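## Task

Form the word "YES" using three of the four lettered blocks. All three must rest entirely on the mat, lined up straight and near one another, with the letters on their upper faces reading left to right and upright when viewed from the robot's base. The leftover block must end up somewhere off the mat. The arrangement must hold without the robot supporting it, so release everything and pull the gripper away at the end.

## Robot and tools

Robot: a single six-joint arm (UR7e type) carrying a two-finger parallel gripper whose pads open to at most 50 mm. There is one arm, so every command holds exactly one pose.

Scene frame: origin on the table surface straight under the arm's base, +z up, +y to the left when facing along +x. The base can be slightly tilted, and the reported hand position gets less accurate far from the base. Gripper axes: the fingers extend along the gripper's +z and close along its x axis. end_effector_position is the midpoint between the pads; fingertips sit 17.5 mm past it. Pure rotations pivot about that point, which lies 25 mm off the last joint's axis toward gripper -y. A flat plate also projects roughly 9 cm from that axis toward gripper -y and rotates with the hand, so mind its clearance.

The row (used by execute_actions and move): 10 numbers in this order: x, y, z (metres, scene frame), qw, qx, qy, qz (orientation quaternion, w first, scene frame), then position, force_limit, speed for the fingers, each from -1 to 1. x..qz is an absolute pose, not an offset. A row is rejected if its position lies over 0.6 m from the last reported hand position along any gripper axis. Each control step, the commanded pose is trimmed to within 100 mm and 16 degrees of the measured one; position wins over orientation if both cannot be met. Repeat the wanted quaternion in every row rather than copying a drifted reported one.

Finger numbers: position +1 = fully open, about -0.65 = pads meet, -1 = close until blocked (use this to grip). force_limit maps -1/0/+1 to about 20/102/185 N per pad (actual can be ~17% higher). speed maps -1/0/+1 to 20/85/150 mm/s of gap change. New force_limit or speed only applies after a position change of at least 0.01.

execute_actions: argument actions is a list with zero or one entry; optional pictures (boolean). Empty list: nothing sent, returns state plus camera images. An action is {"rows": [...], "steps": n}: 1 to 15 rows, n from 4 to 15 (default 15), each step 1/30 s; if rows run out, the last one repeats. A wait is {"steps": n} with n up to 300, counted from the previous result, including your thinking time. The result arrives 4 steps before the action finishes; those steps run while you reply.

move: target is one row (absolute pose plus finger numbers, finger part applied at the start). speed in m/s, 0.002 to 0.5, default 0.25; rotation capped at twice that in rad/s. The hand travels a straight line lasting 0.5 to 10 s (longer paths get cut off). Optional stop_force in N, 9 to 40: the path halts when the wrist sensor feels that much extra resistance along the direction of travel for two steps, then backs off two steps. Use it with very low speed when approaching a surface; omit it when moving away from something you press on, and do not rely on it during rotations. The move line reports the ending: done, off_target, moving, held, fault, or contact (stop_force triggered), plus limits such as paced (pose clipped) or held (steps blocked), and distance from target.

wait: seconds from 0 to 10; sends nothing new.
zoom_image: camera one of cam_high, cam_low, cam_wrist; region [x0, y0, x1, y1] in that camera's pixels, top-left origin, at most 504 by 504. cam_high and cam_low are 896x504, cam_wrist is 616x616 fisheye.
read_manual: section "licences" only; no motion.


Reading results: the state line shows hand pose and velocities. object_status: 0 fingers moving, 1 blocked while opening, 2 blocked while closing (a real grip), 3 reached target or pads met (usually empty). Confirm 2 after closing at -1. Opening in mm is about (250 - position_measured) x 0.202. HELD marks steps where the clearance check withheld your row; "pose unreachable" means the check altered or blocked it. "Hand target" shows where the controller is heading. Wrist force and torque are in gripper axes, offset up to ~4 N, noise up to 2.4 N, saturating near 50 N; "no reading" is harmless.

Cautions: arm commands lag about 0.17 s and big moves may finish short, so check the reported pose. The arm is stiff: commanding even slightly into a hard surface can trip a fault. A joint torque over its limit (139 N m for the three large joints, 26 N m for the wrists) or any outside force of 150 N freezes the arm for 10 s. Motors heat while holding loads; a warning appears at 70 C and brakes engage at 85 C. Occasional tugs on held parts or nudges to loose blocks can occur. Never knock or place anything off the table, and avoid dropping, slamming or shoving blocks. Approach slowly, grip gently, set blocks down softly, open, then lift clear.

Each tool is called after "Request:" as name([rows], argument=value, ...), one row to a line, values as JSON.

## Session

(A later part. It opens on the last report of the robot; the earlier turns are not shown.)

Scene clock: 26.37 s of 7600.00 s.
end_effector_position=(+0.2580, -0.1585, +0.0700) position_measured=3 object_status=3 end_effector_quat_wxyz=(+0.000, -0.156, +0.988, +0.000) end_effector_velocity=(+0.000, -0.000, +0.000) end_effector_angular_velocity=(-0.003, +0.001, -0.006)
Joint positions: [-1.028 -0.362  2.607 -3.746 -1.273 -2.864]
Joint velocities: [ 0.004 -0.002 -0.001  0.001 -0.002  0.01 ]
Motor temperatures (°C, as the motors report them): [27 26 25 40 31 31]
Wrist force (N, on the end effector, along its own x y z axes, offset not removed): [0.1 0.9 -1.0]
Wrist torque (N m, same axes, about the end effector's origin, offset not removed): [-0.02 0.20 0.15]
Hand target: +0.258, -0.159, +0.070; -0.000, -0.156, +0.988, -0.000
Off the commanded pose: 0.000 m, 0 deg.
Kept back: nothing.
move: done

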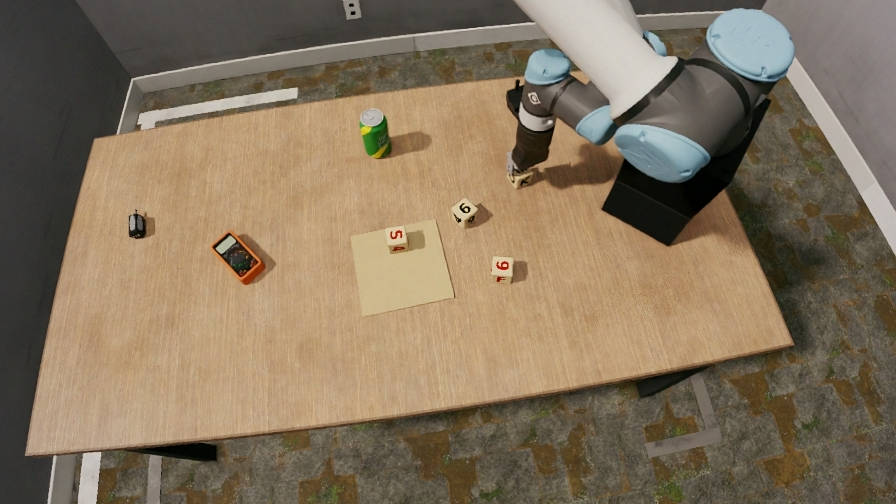

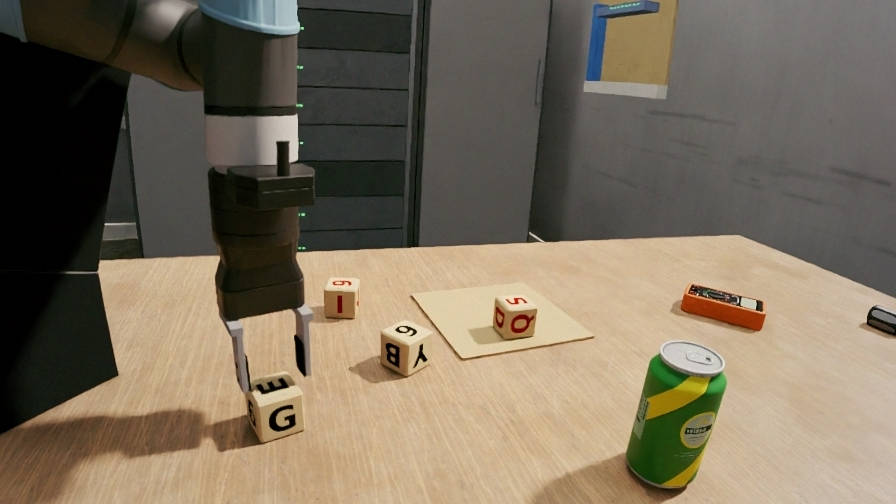

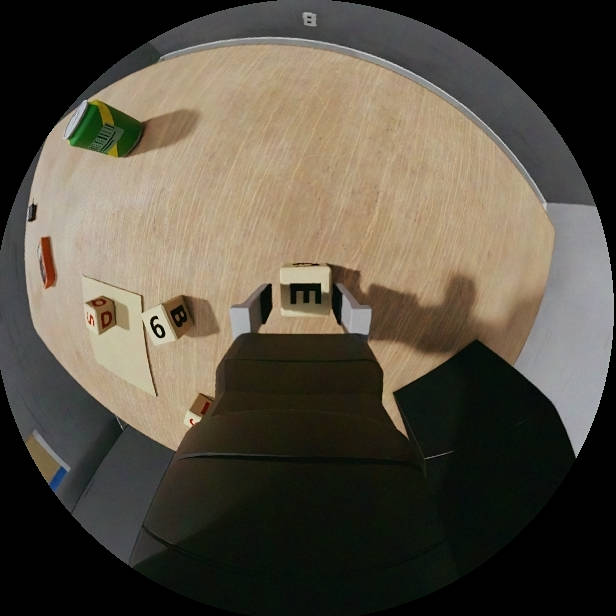

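Request:
move(target=[0.2563,-0.1632,0.062,0,0.156,-0.988,0,1,-0.6,0], speed=0.06)

Request:
move(target=[0.2563,-0.1632,0.028,0,0.156,-0.988,0,1,-0.6,0], speed=0.05, stop_force=12)

Request:
move(target=[0.2563,-0.1632,0.028,0,0.156,-0.988,0,-1,-0.6,0])

Request:
move(target=[0.27,-0.16,0.11,0,0.3,-0.954,0,-1,-0.6,0], speed=0.2)

Request:
move(target=[0.565,0.028,0.09,0,1,0,0,-1,-0.6,0], speed=0.45)

Request:
move(target=[0.565,0.028,0.042,0,1,0,0,-1,-0.6,0], speed=0.07, stop_force=12)

Scene clock: 27.37 s of 7600.00 s.
end_effector_position=(+0.2563, -0.1631, +0.0621) position_measured=3 object_status=3 end_effector_quat_wxyz=(-0.000, -0.156, +0.988, +0.000) end_effector_velocity=(-0.001, -0.001, -0.001) end_effector_angular_velocity=(-0.001, +0.002, -0.000)
Joint positions: [-1.033 -0.336  2.588 -3.752 -1.274 -2.869]
Joint velocities: [-0.001  0.004 -0.003 -0.001 -0.002 -0.001]
Motor temperatures (°C, as the motors report them): [27 26 25 40 31 31]
Wrist force (N, on the end effector, along its own x y z axes, offset not removed): [-0.5 1.1 -2.4]
Wrist torque (N m, same axes, about the end effector's origin, offset not removed): [-0.09 0.24 0.13]
Hand target: +0.256, -0.163, +0.062; +0.000, -0.156, +0.988, +0.000
Off the commanded pose: 0.000 m, 0 deg.
Kept back: nothing.
move: done

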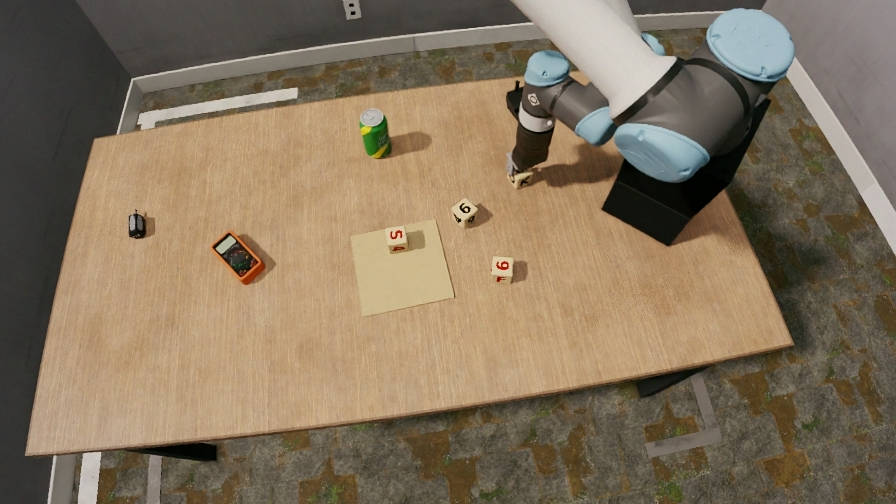

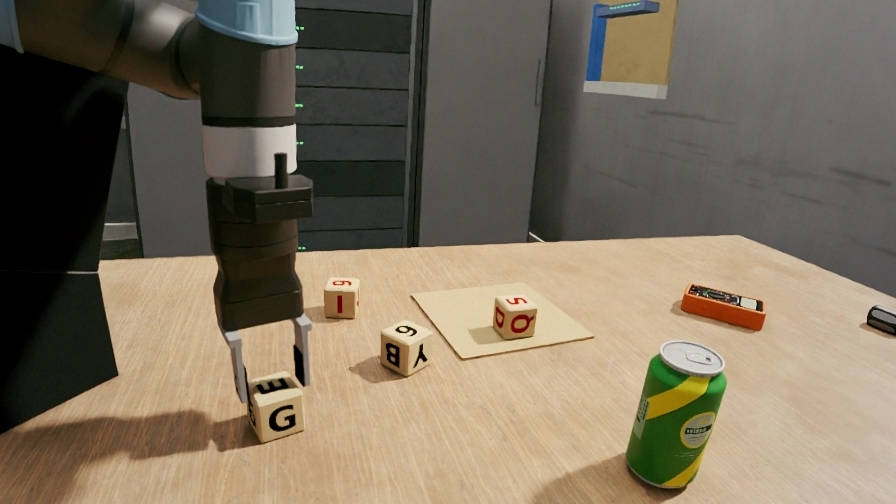

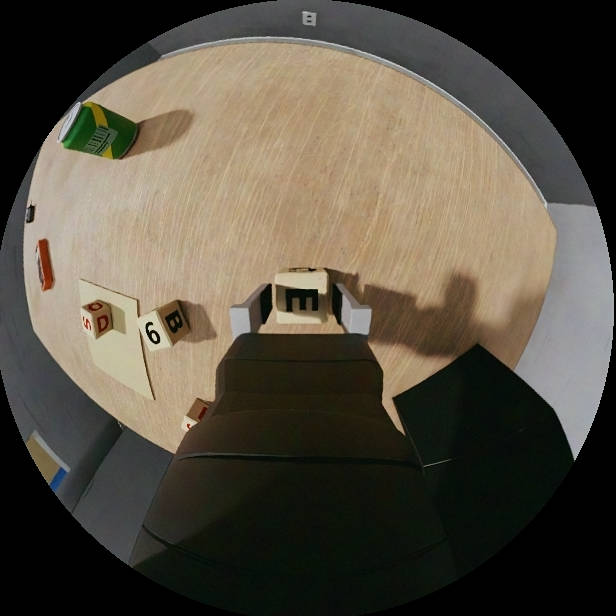

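Scene clock: 28.43 s of 7600.00 s.
end_effector_position=(+0.2563, -0.1632, +0.0281) position_measured=3 object_status=3 end_effector_quat_wxyz=(-0.000, -0.156, +0.988, -0.000) end_effector_velocity=(+0.000, +0.001, -0.001) end_effector_angular_velocity=(+0.003, -0.001, -0.000)
Joint positions: [-0.994 -0.235  2.517 -3.794 -1.271 -2.828]
Joint velocities: [ 0.001  0.003 -0.002 -0.     0.003  0.001]
Motor temperatures (°C, as the motors report them): [27 26 25 40 31 31]
Wrist force (N, on the end effector, along its own x y z axes, offset not removed): [-1.2 3.0 -2.1]
Wrist torque (N m, same axes, about the end effector's origin, offset not removed): [0.27 0.35 0.01]
Hand target: +0.256, -0.163, +0.028; -0.000, -0.156, +0.988, -0.000
Off the commanded pose: 0.000 m, 0 deg.
Kept back: nothing.
move: done

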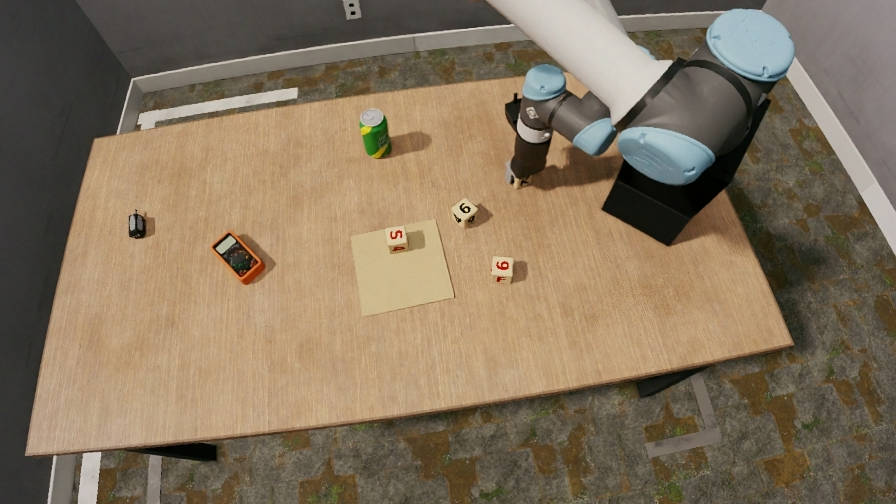

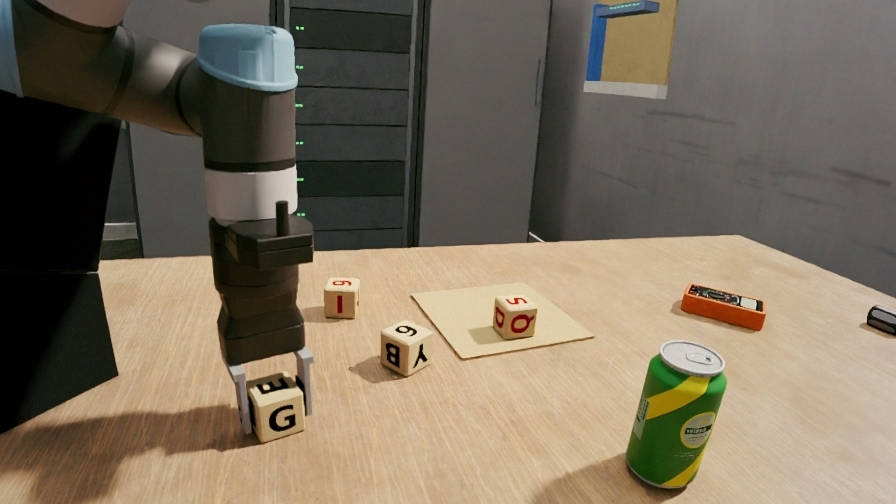

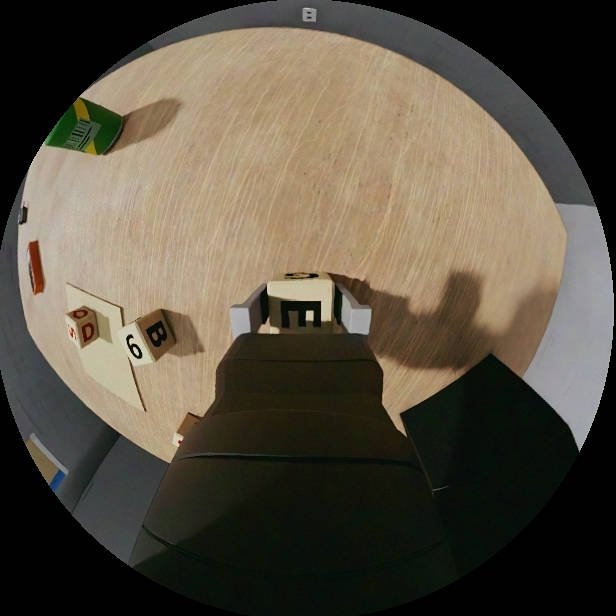

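Scene clock: 29.13 s of 7600.00 s.
end_effector_position=(+0.2563, -0.1632, +0.0280) position_measured=33 object_status=2 end_effector_quat_wxyz=(+0.000, -0.156, +0.988, -0.000) end_effector_velocity=(-0.001, +0.000, -0.000) end_effector_angular_velocity=(+0.001, +0.002, -0.000)
Joint positions: [-0.994 -0.234  2.517 -3.794 -1.271 -2.828]
Joint velocities: [ 0.     0.001  0.     0.002 -0.001 -0.   ]
Motor temperatures (°C, as the motors report them): [27 26 25 40 31 31]
Wrist force (N, on the end effector, along its own x y z axes, offset not removed): [0.7 3.5 -10.0]
Wrist torque (N m, same axes, about the end effector's origin, offset not removed): [0.14 0.29 0.08]
Hand target: +0.256, -0.163, +0.028; -0.000, -0.156, +0.988, -0.000
Off the commanded pose: 0.000 m, 0 deg.
Kept back: nothing.
move: done

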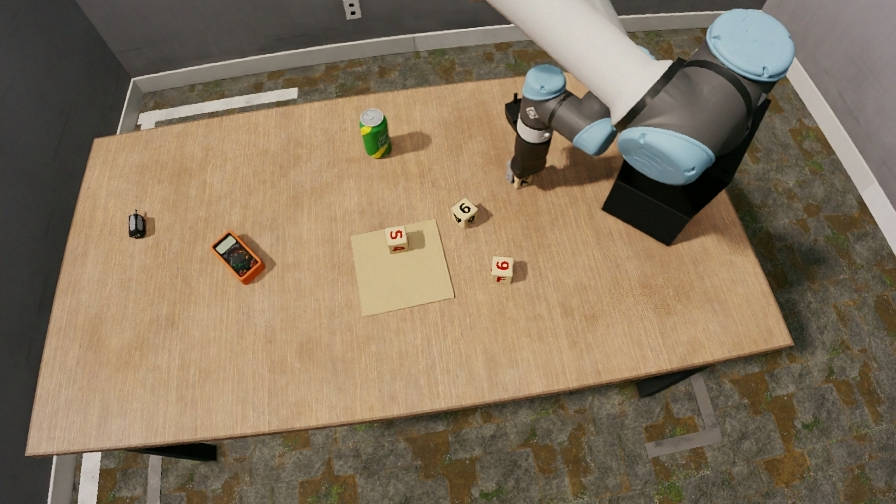

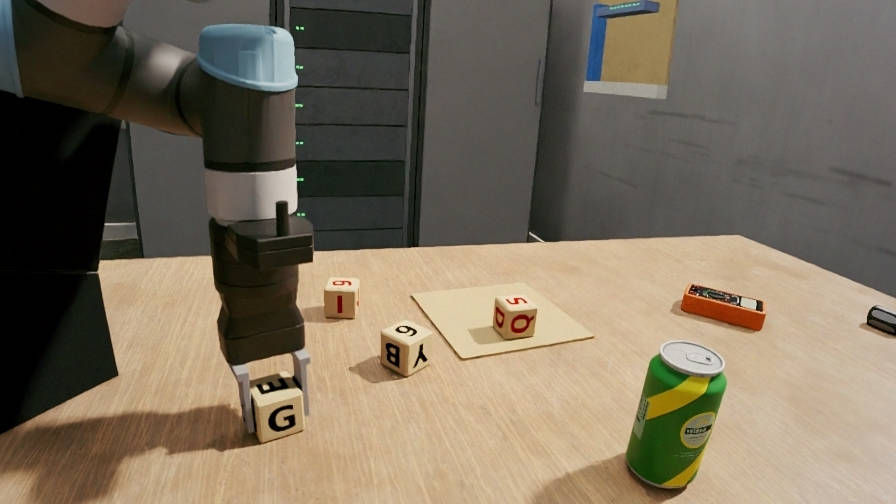

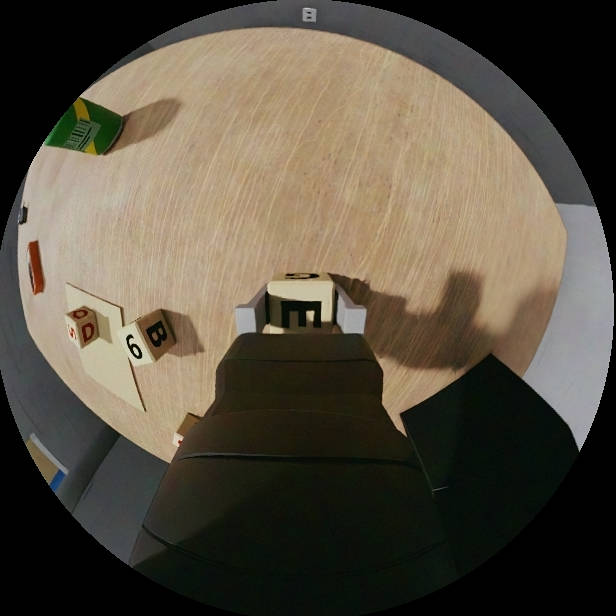

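Scene clock: 30.33 s of 7600.00 s.
end_effector_position=(+0.2699, -0.1599, +0.1098) position_measured=33 object_status=2 end_effector_quat_wxyz=(-0.000, -0.300, +0.954, -0.000) end_effector_velocity=(+0.001, -0.000, +0.001) end_effector_angular_velocity=(+0.003, +0.001, +0.005)
Joint positions: [-1.066 -0.53   2.664 -3.624 -1.276 -3.198]
Joint velocities: [-0.001 -0.011 -0.     0.016  0.001 -0.007]
Motor temperatures (°C, as the motors report them): [27 26 25 40 31 31]
Wrist force (N, on the end effector, along its own x y z axes, offset not removed): [-1.6 1.1 -1.1]
Wrist torque (N m, same axes, about the end effector's origin, offset not removed): [0.02 0.47 0.16]
Hand target: +0.270, -0.160, +0.110; +0.000, -0.300, +0.954, +0.000
Off the commanded pose: 0.000 m, 0 deg.
Kept back: nothing.
move: done

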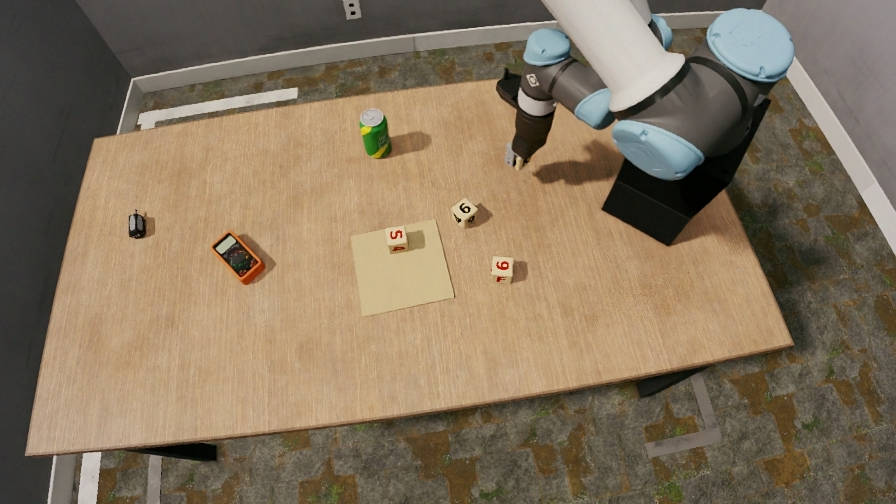

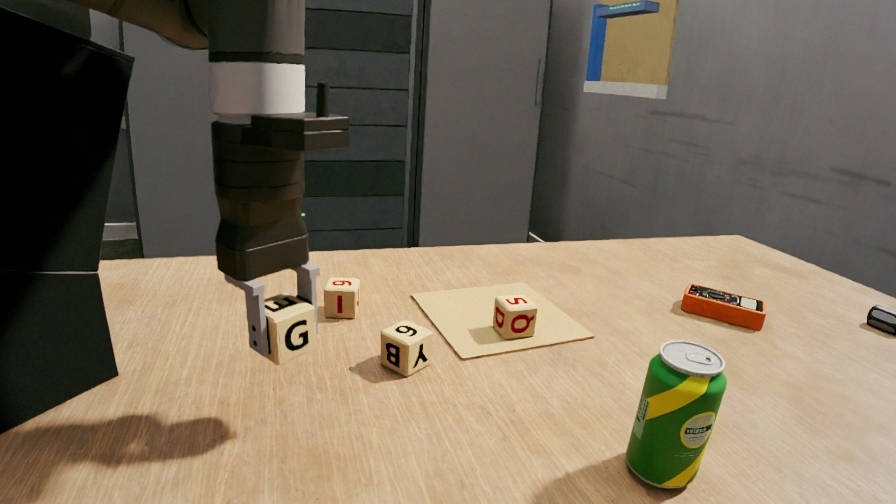

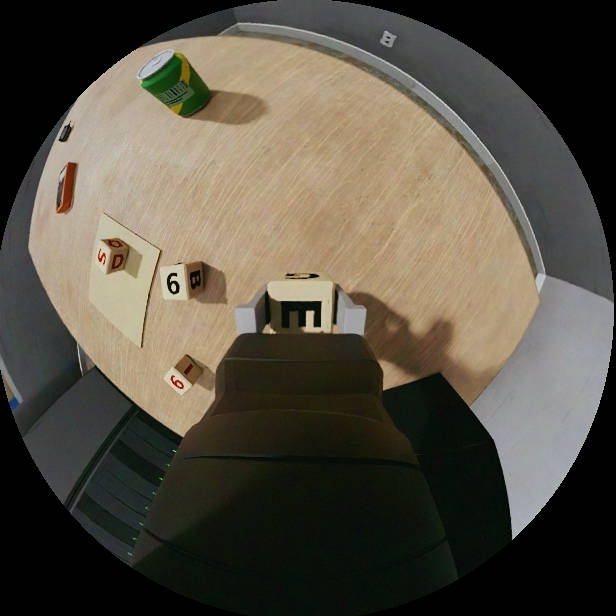

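Scene clock: 33.70 s of 7600.00 s.
end_effector_position=(+0.5644, +0.0281, +0.0898) position_measured=33 object_status=2 end_effector_quat_wxyz=(+0.000, +1.000, -0.000, -0.000) end_effector_velocity=(+0.002, +0.001, +0.000) end_effector_angular_velocity=(+0.002, -0.001, +0.006)
Joint positions: [-0.319 -0.793  1.999 -2.923 -1.302 -4.952]
Joint velocities: [ 0.001  0.    -0.004  0.004  0.002 -0.005]
Motor temperatures (°C, as the motors report them): [27 26 25 40 31 31]
Wrist force (N, on the end effector, along its own x y z axes, offset not removed): [-2.2 4.0 11.6]
Wrist torque (N m, same axes, about the end effector's origin, offset not removed): [0.24 0.57 0.16]
Hand target: +0.565, +0.028, +0.090; +0.000, +1.000, +0.000, +0.000
Off the commanded pose: 0.001 m, 0 deg.
Kept back: nothing.
move: done

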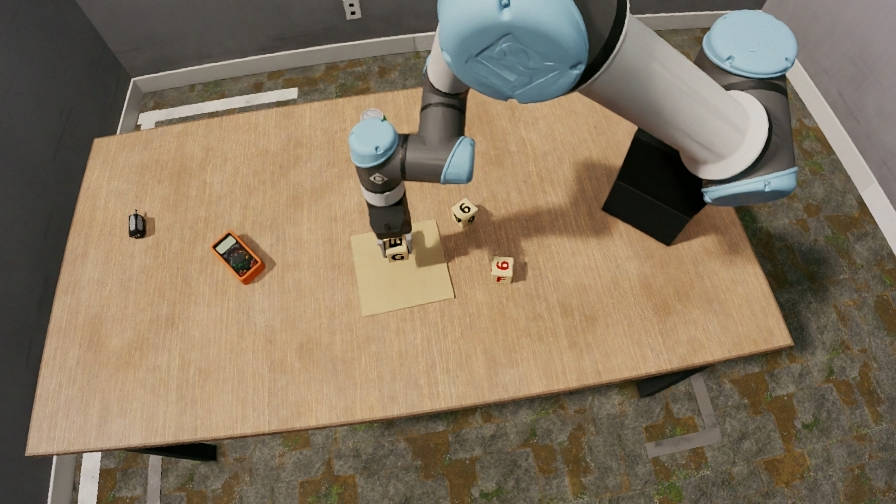

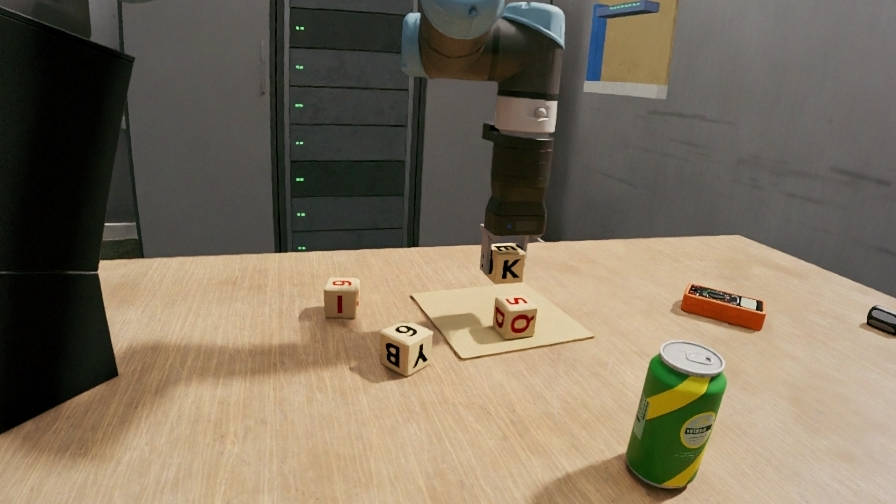

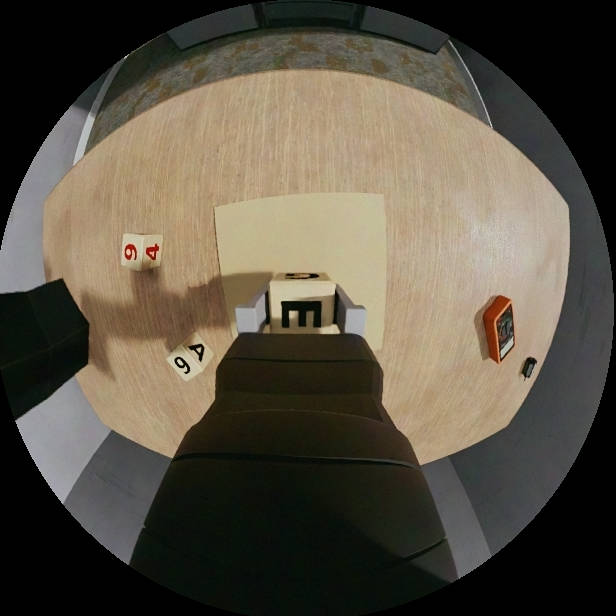

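Scene clock: 34.77 s of 7600.00 s.
end_effector_position=(+0.5650, +0.0280, +0.0421) position_measured=33 object_status=2 end_effector_quat_wxyz=(+0.000, +1.000, +0.000, +0.000) end_effector_velocity=(-0.000, +0.000, -0.002) end_effector_angular_velocity=(+0.000, +0.002, -0.001)
Joint positions: [-0.296 -0.673  1.943 -2.993 -1.305 -4.929]
Joint velocities: [ 0.001  0.004 -0.002  0.    -0.     0.001]
Motor temperatures (°C, as the motors report them): [27 26 25 40 31 31]
Wrist force (N, on the end effector, along its own x y z axes, offset not removed): [-0.4 1.6 -2.1]
Wrist torque (N m, same axes, about the end effector's origin, offset not removed): [0.03 0.28 0.06]
Hand target: +0.565, +0.028, +0.042; +0.000, +1.000, +0.000, +0.000
Off the commanded pose: 0.000 m, 0 deg.
Kept back: nothing.
move: done

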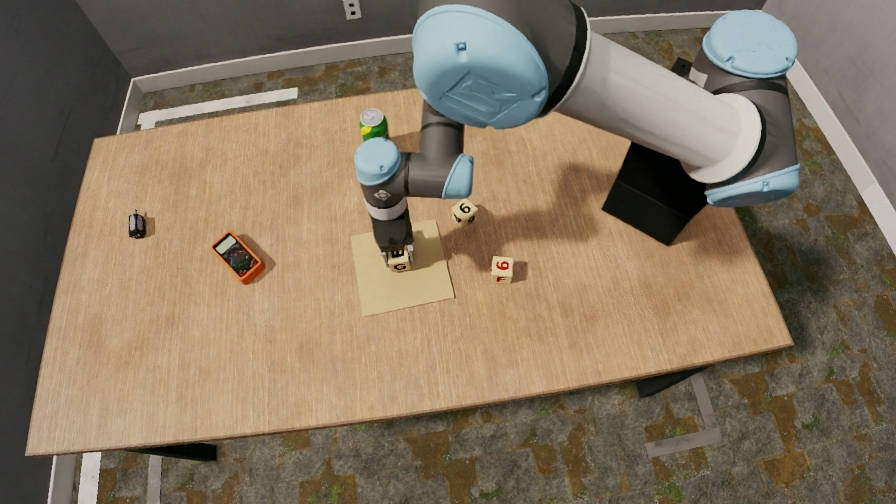

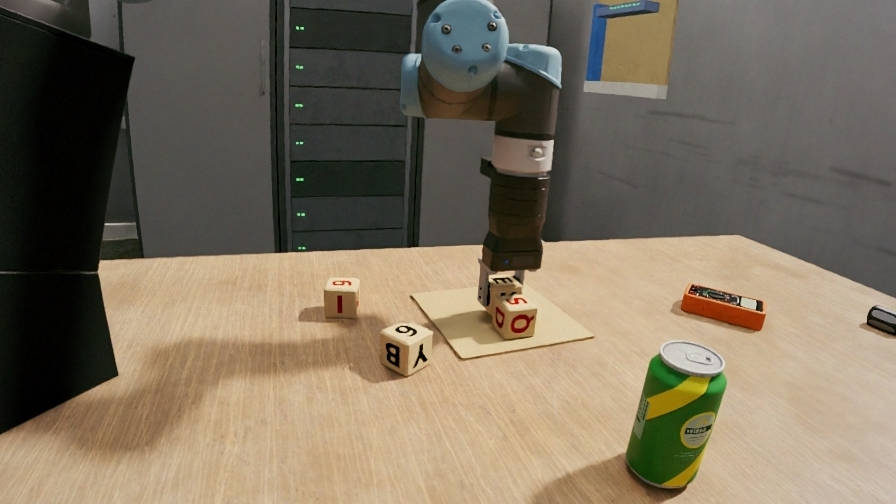

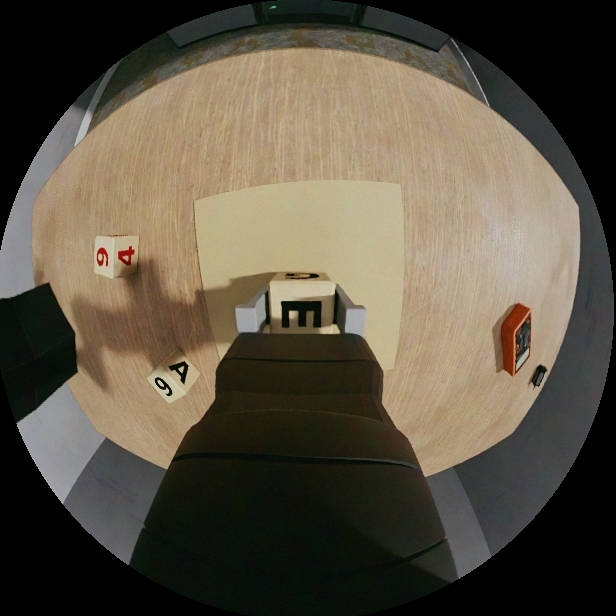

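Request:
move(target=[0.565,0.026,0.029,0,1,0,0,-1,-0.6,0], speed=0.02, stop_force=10)

Request:
move(target=[0.565,0.026,0.030,0,1,0,0,1,-0.6,0])

Request:
move(target=[0.565,0.026,0.085,0,1,0,0,1,-0.6,0], speed=0.15)

Request:
move(target=[0.413,-0.068,0.072,0,0.301,-0.954,0,1,-0.6,0], speed=0.45)

Request:
zoom_image(camera="cam_wrist", region=[220,220,400,350])

Scene clock: 36.30 s of 7600.00 s.
end_effector_position=(+0.5651, +0.0265, +0.0319) position_measured=33 object_status=2 end_effector_quat_wxyz=(+0.000, +1.000, +0.000, +0.000) end_effector_velocity=(-0.003, +0.002, +0.005) end_effector_angular_velocity=(+0.001, +0.007, +0.001)
Joint positions: [-0.294 -0.646  1.929 -3.006 -1.305 -4.927]
Joint velocities: [ 0.    -0.014  0.01   0.011 -0.    -0.003]
Motor temperatures (°C, as the motors report them): [27 26 25 40 31 31]
Wrist force (N, on the end effector, along its own x y z axes, offset not removed): [-1.4 0.5 -1.4]
Wrist torque (N m, same axes, about the end effector's origin, offset not removed): [-0.09 0.41 0.08]
Hand target: +0.565, +0.027, +0.032; +0.000, +1.000, +0.000, -0.000
Off the commanded pose: 0.003 m, 0 deg.
Kept back: nothing.
move: contact

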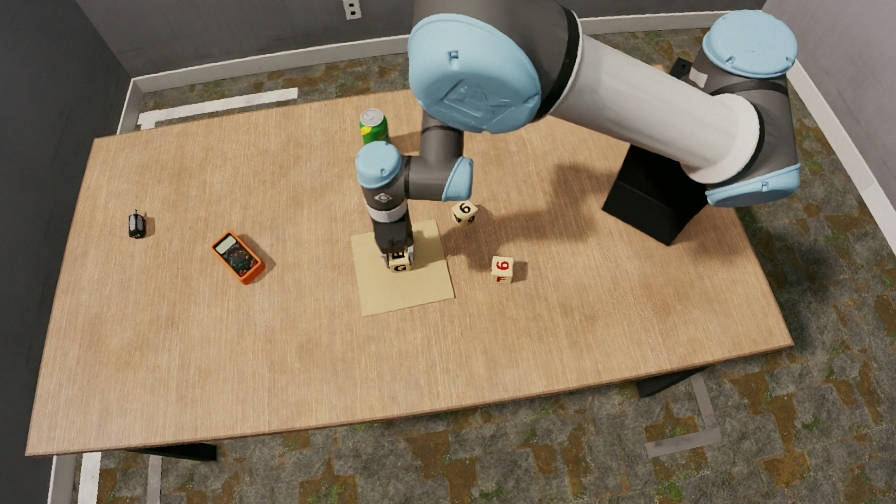

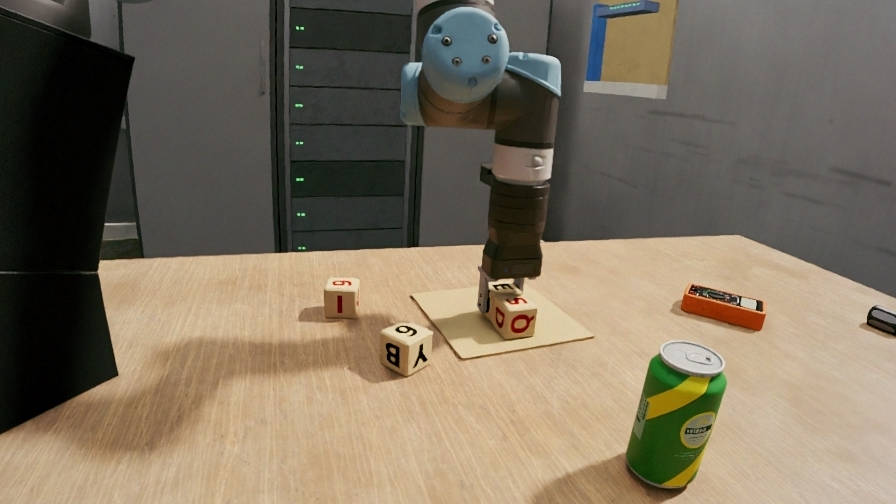

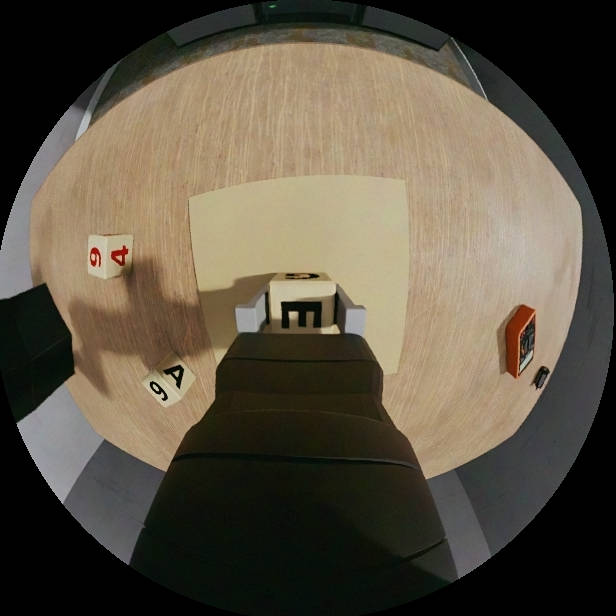

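Scene clock: 37.00 s of 7600.00 s.
end_effector_position=(+0.5650, +0.0261, +0.0300) position_measured=3 object_status=3 end_effector_quat_wxyz=(+0.000, +1.000, +0.000, -0.000) end_effector_velocity=(+0.000, -0.000, -0.000) end_effector_angular_velocity=(-0.001, -0.000, -0.000)
Joint positions: [-0.294 -0.642  1.926 -3.008 -1.305 -4.927]
Joint velocities: [ 0.     0.001 -0.001 -0.001 -0.     0.   ]
Motor temperatures (°C, as the motors report them): [27 26 25 40 31 31]
Wrist force (N, on the end effector, along its own x y z axes, offset not removed): [-2.9 1.8 -2.3]
Wrist torque (N m, same axes, about the end effector's origin, offset not removed): [0.17 0.70 0.05]
Hand target: +0.565, +0.026, +0.030; +0.000, +1.000, +0.000, -0.000
Off the commanded pose: 0.000 m, 0 deg.
Kept back: nothing.
move: done

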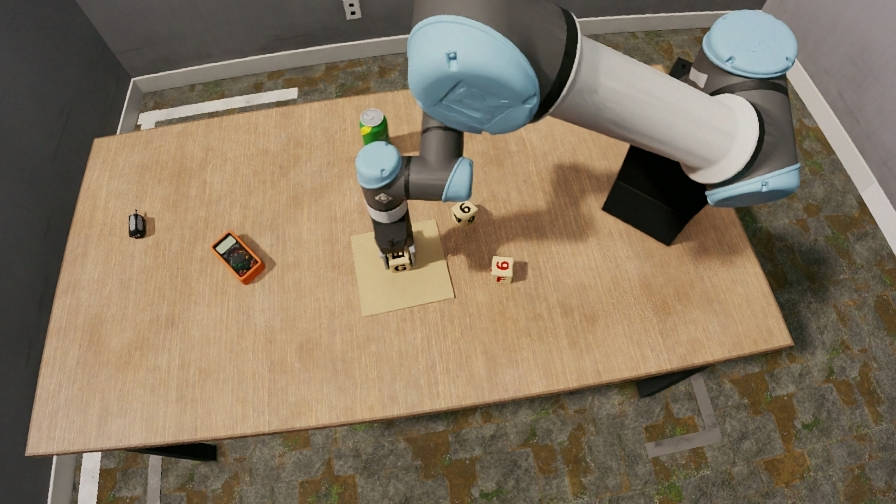

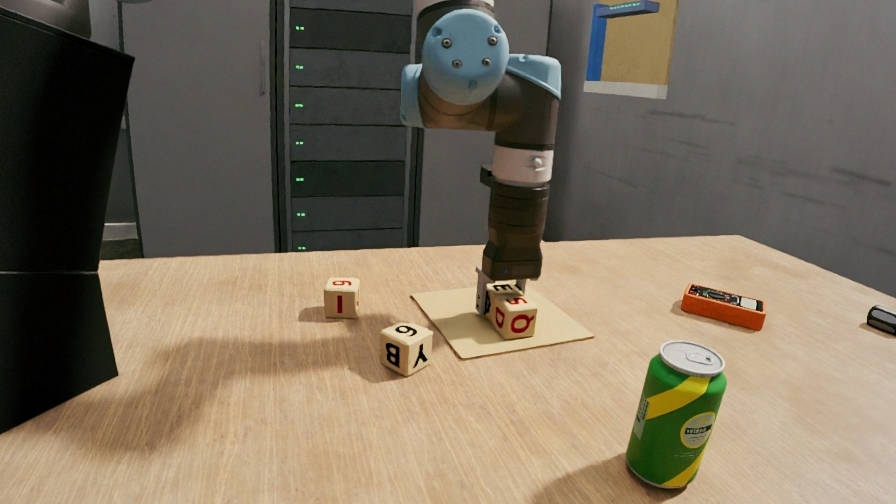

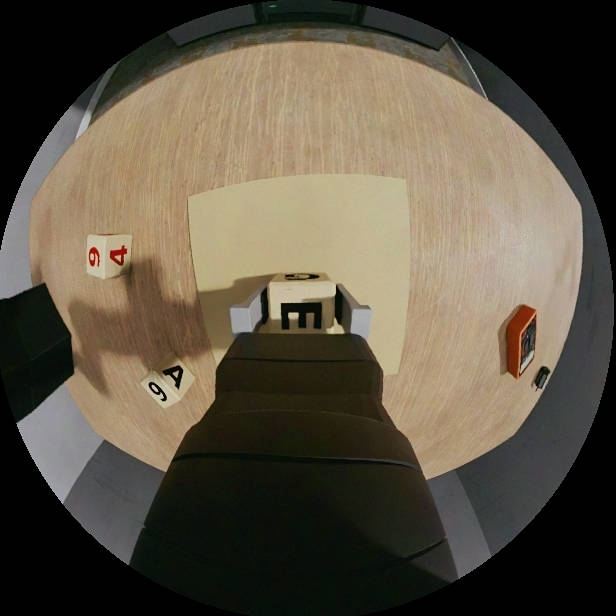

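Scene clock: 37.90 s of 7600.00 s.
end_effector_position=(+0.5650, +0.0260, +0.0849) position_measured=3 object_status=3 end_effector_quat_wxyz=(-0.000, +1.000, -0.000, -0.000) end_effector_velocity=(+0.000, -0.000, +0.001) end_effector_angular_velocity=(-0.001, -0.001, +0.001)
Joint positions: [-0.32  -0.779  1.992 -2.93  -1.301 -4.954]
Joint velocities: [-0.001 -0.002  0.001  0.    -0.001 -0.001]
Motor temperatures (°C, as the motors report them): [27 26 25 40 31 31]
Wrist force (N, on the end effector, along its own x y z axes, offset not removed): [-0.6 0.2 -2.4]
Wrist torque (N m, same axes, about the end effector's origin, offset not removed): [-0.17 0.20 0.05]
Hand target: +0.565, +0.026, +0.085; -0.000, +1.000, -0.000, -0.000
Off the commanded pose: 0.000 m, 0 deg.
Kept back: nothing.
move: done

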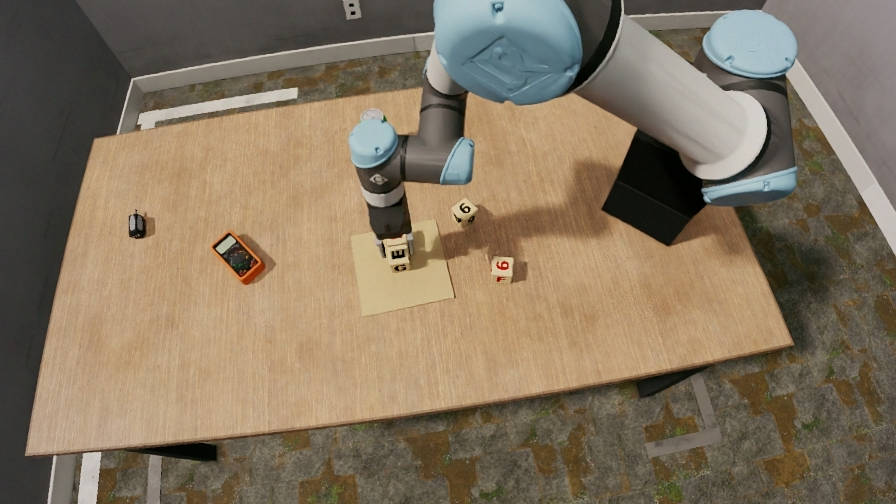

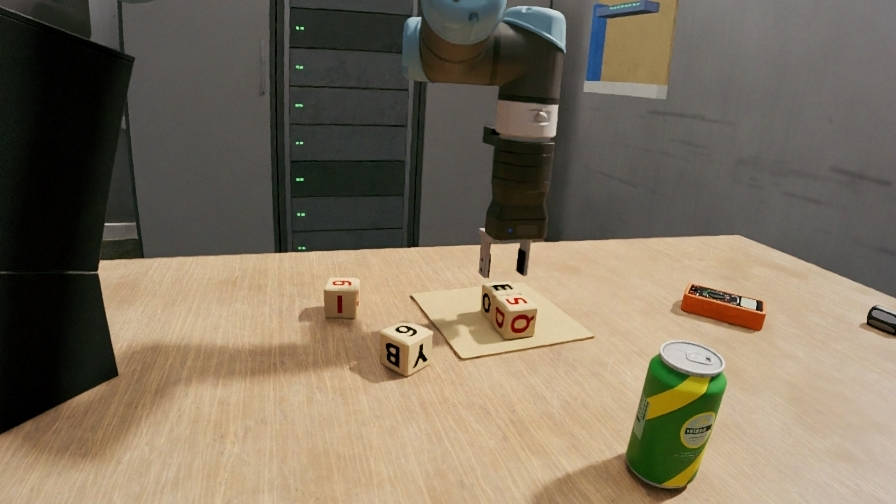

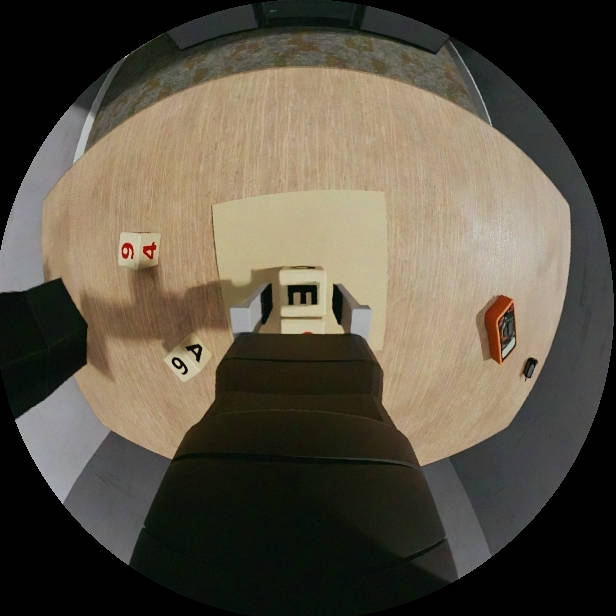

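Scene clock: 41.27 s of 7600.00 s.
end_effector_position=(+0.4132, -0.0682, +0.0721) position_measured=3 object_status=3 end_effector_quat_wxyz=(+0.000, -0.301, +0.954, +0.000) end_effector_velocity=(-0.000, -0.000, +0.000) end_effector_angular_velocity=(-0.001, -0.001, -0.007)
Joint positions: [-0.528 -0.685  2.39  -3.361 -1.277 -2.639]
Joint velocities: [ 0.     0.001  0.001 -0.003 -0.     0.007]
Motor temperatures (°C, as the motors report them): [27 26 25 40 31 31]
Wrist force (N, on the end effector, along its own x y z axes, offset not removed): [0.3 0.4 -3.3]
Wrist torque (N m, same axes, about the end effector's origin, offset not removed): [-0.15 0.12 0.08]
Hand target: +0.413, -0.068, +0.072; +0.000, -0.301, +0.954, +0.000
Off the commanded pose: 0.000 m, 0 deg.
Kept back: nothing.
move: done

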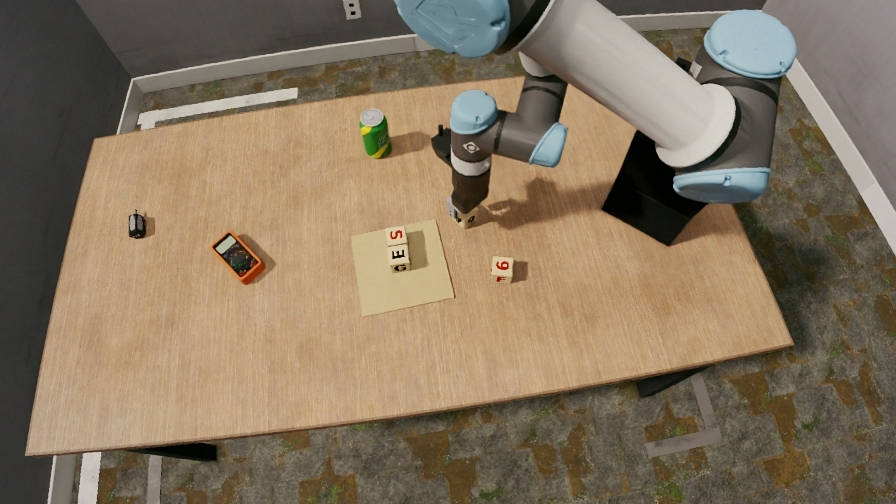

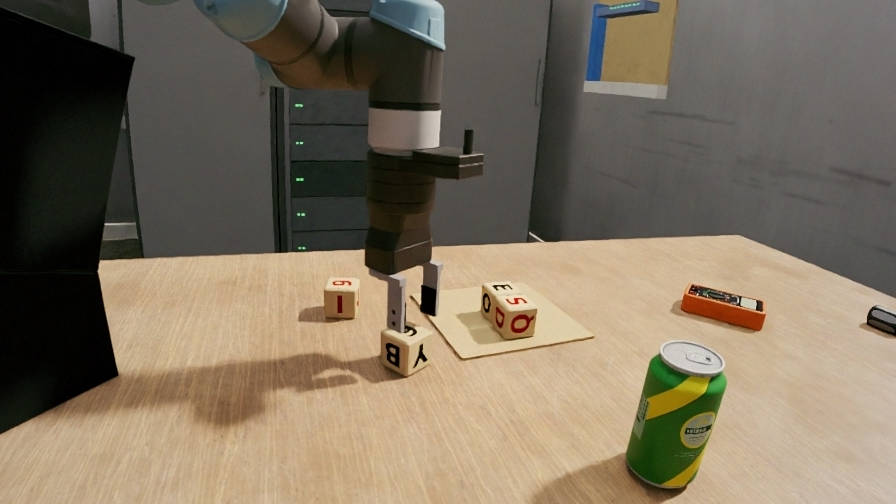

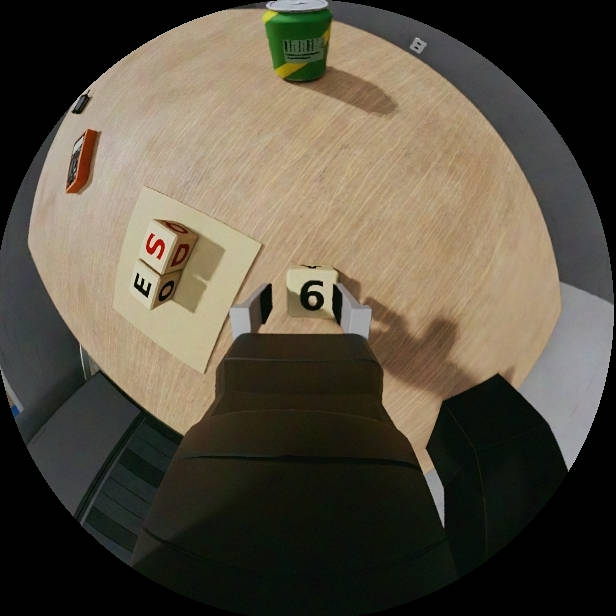

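Region (220, 220, 400, 350) of cam_wrist's 616x616 image, scaled by 2.800, with more detail than that image has.

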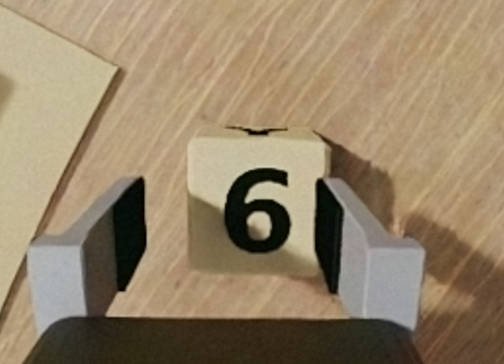

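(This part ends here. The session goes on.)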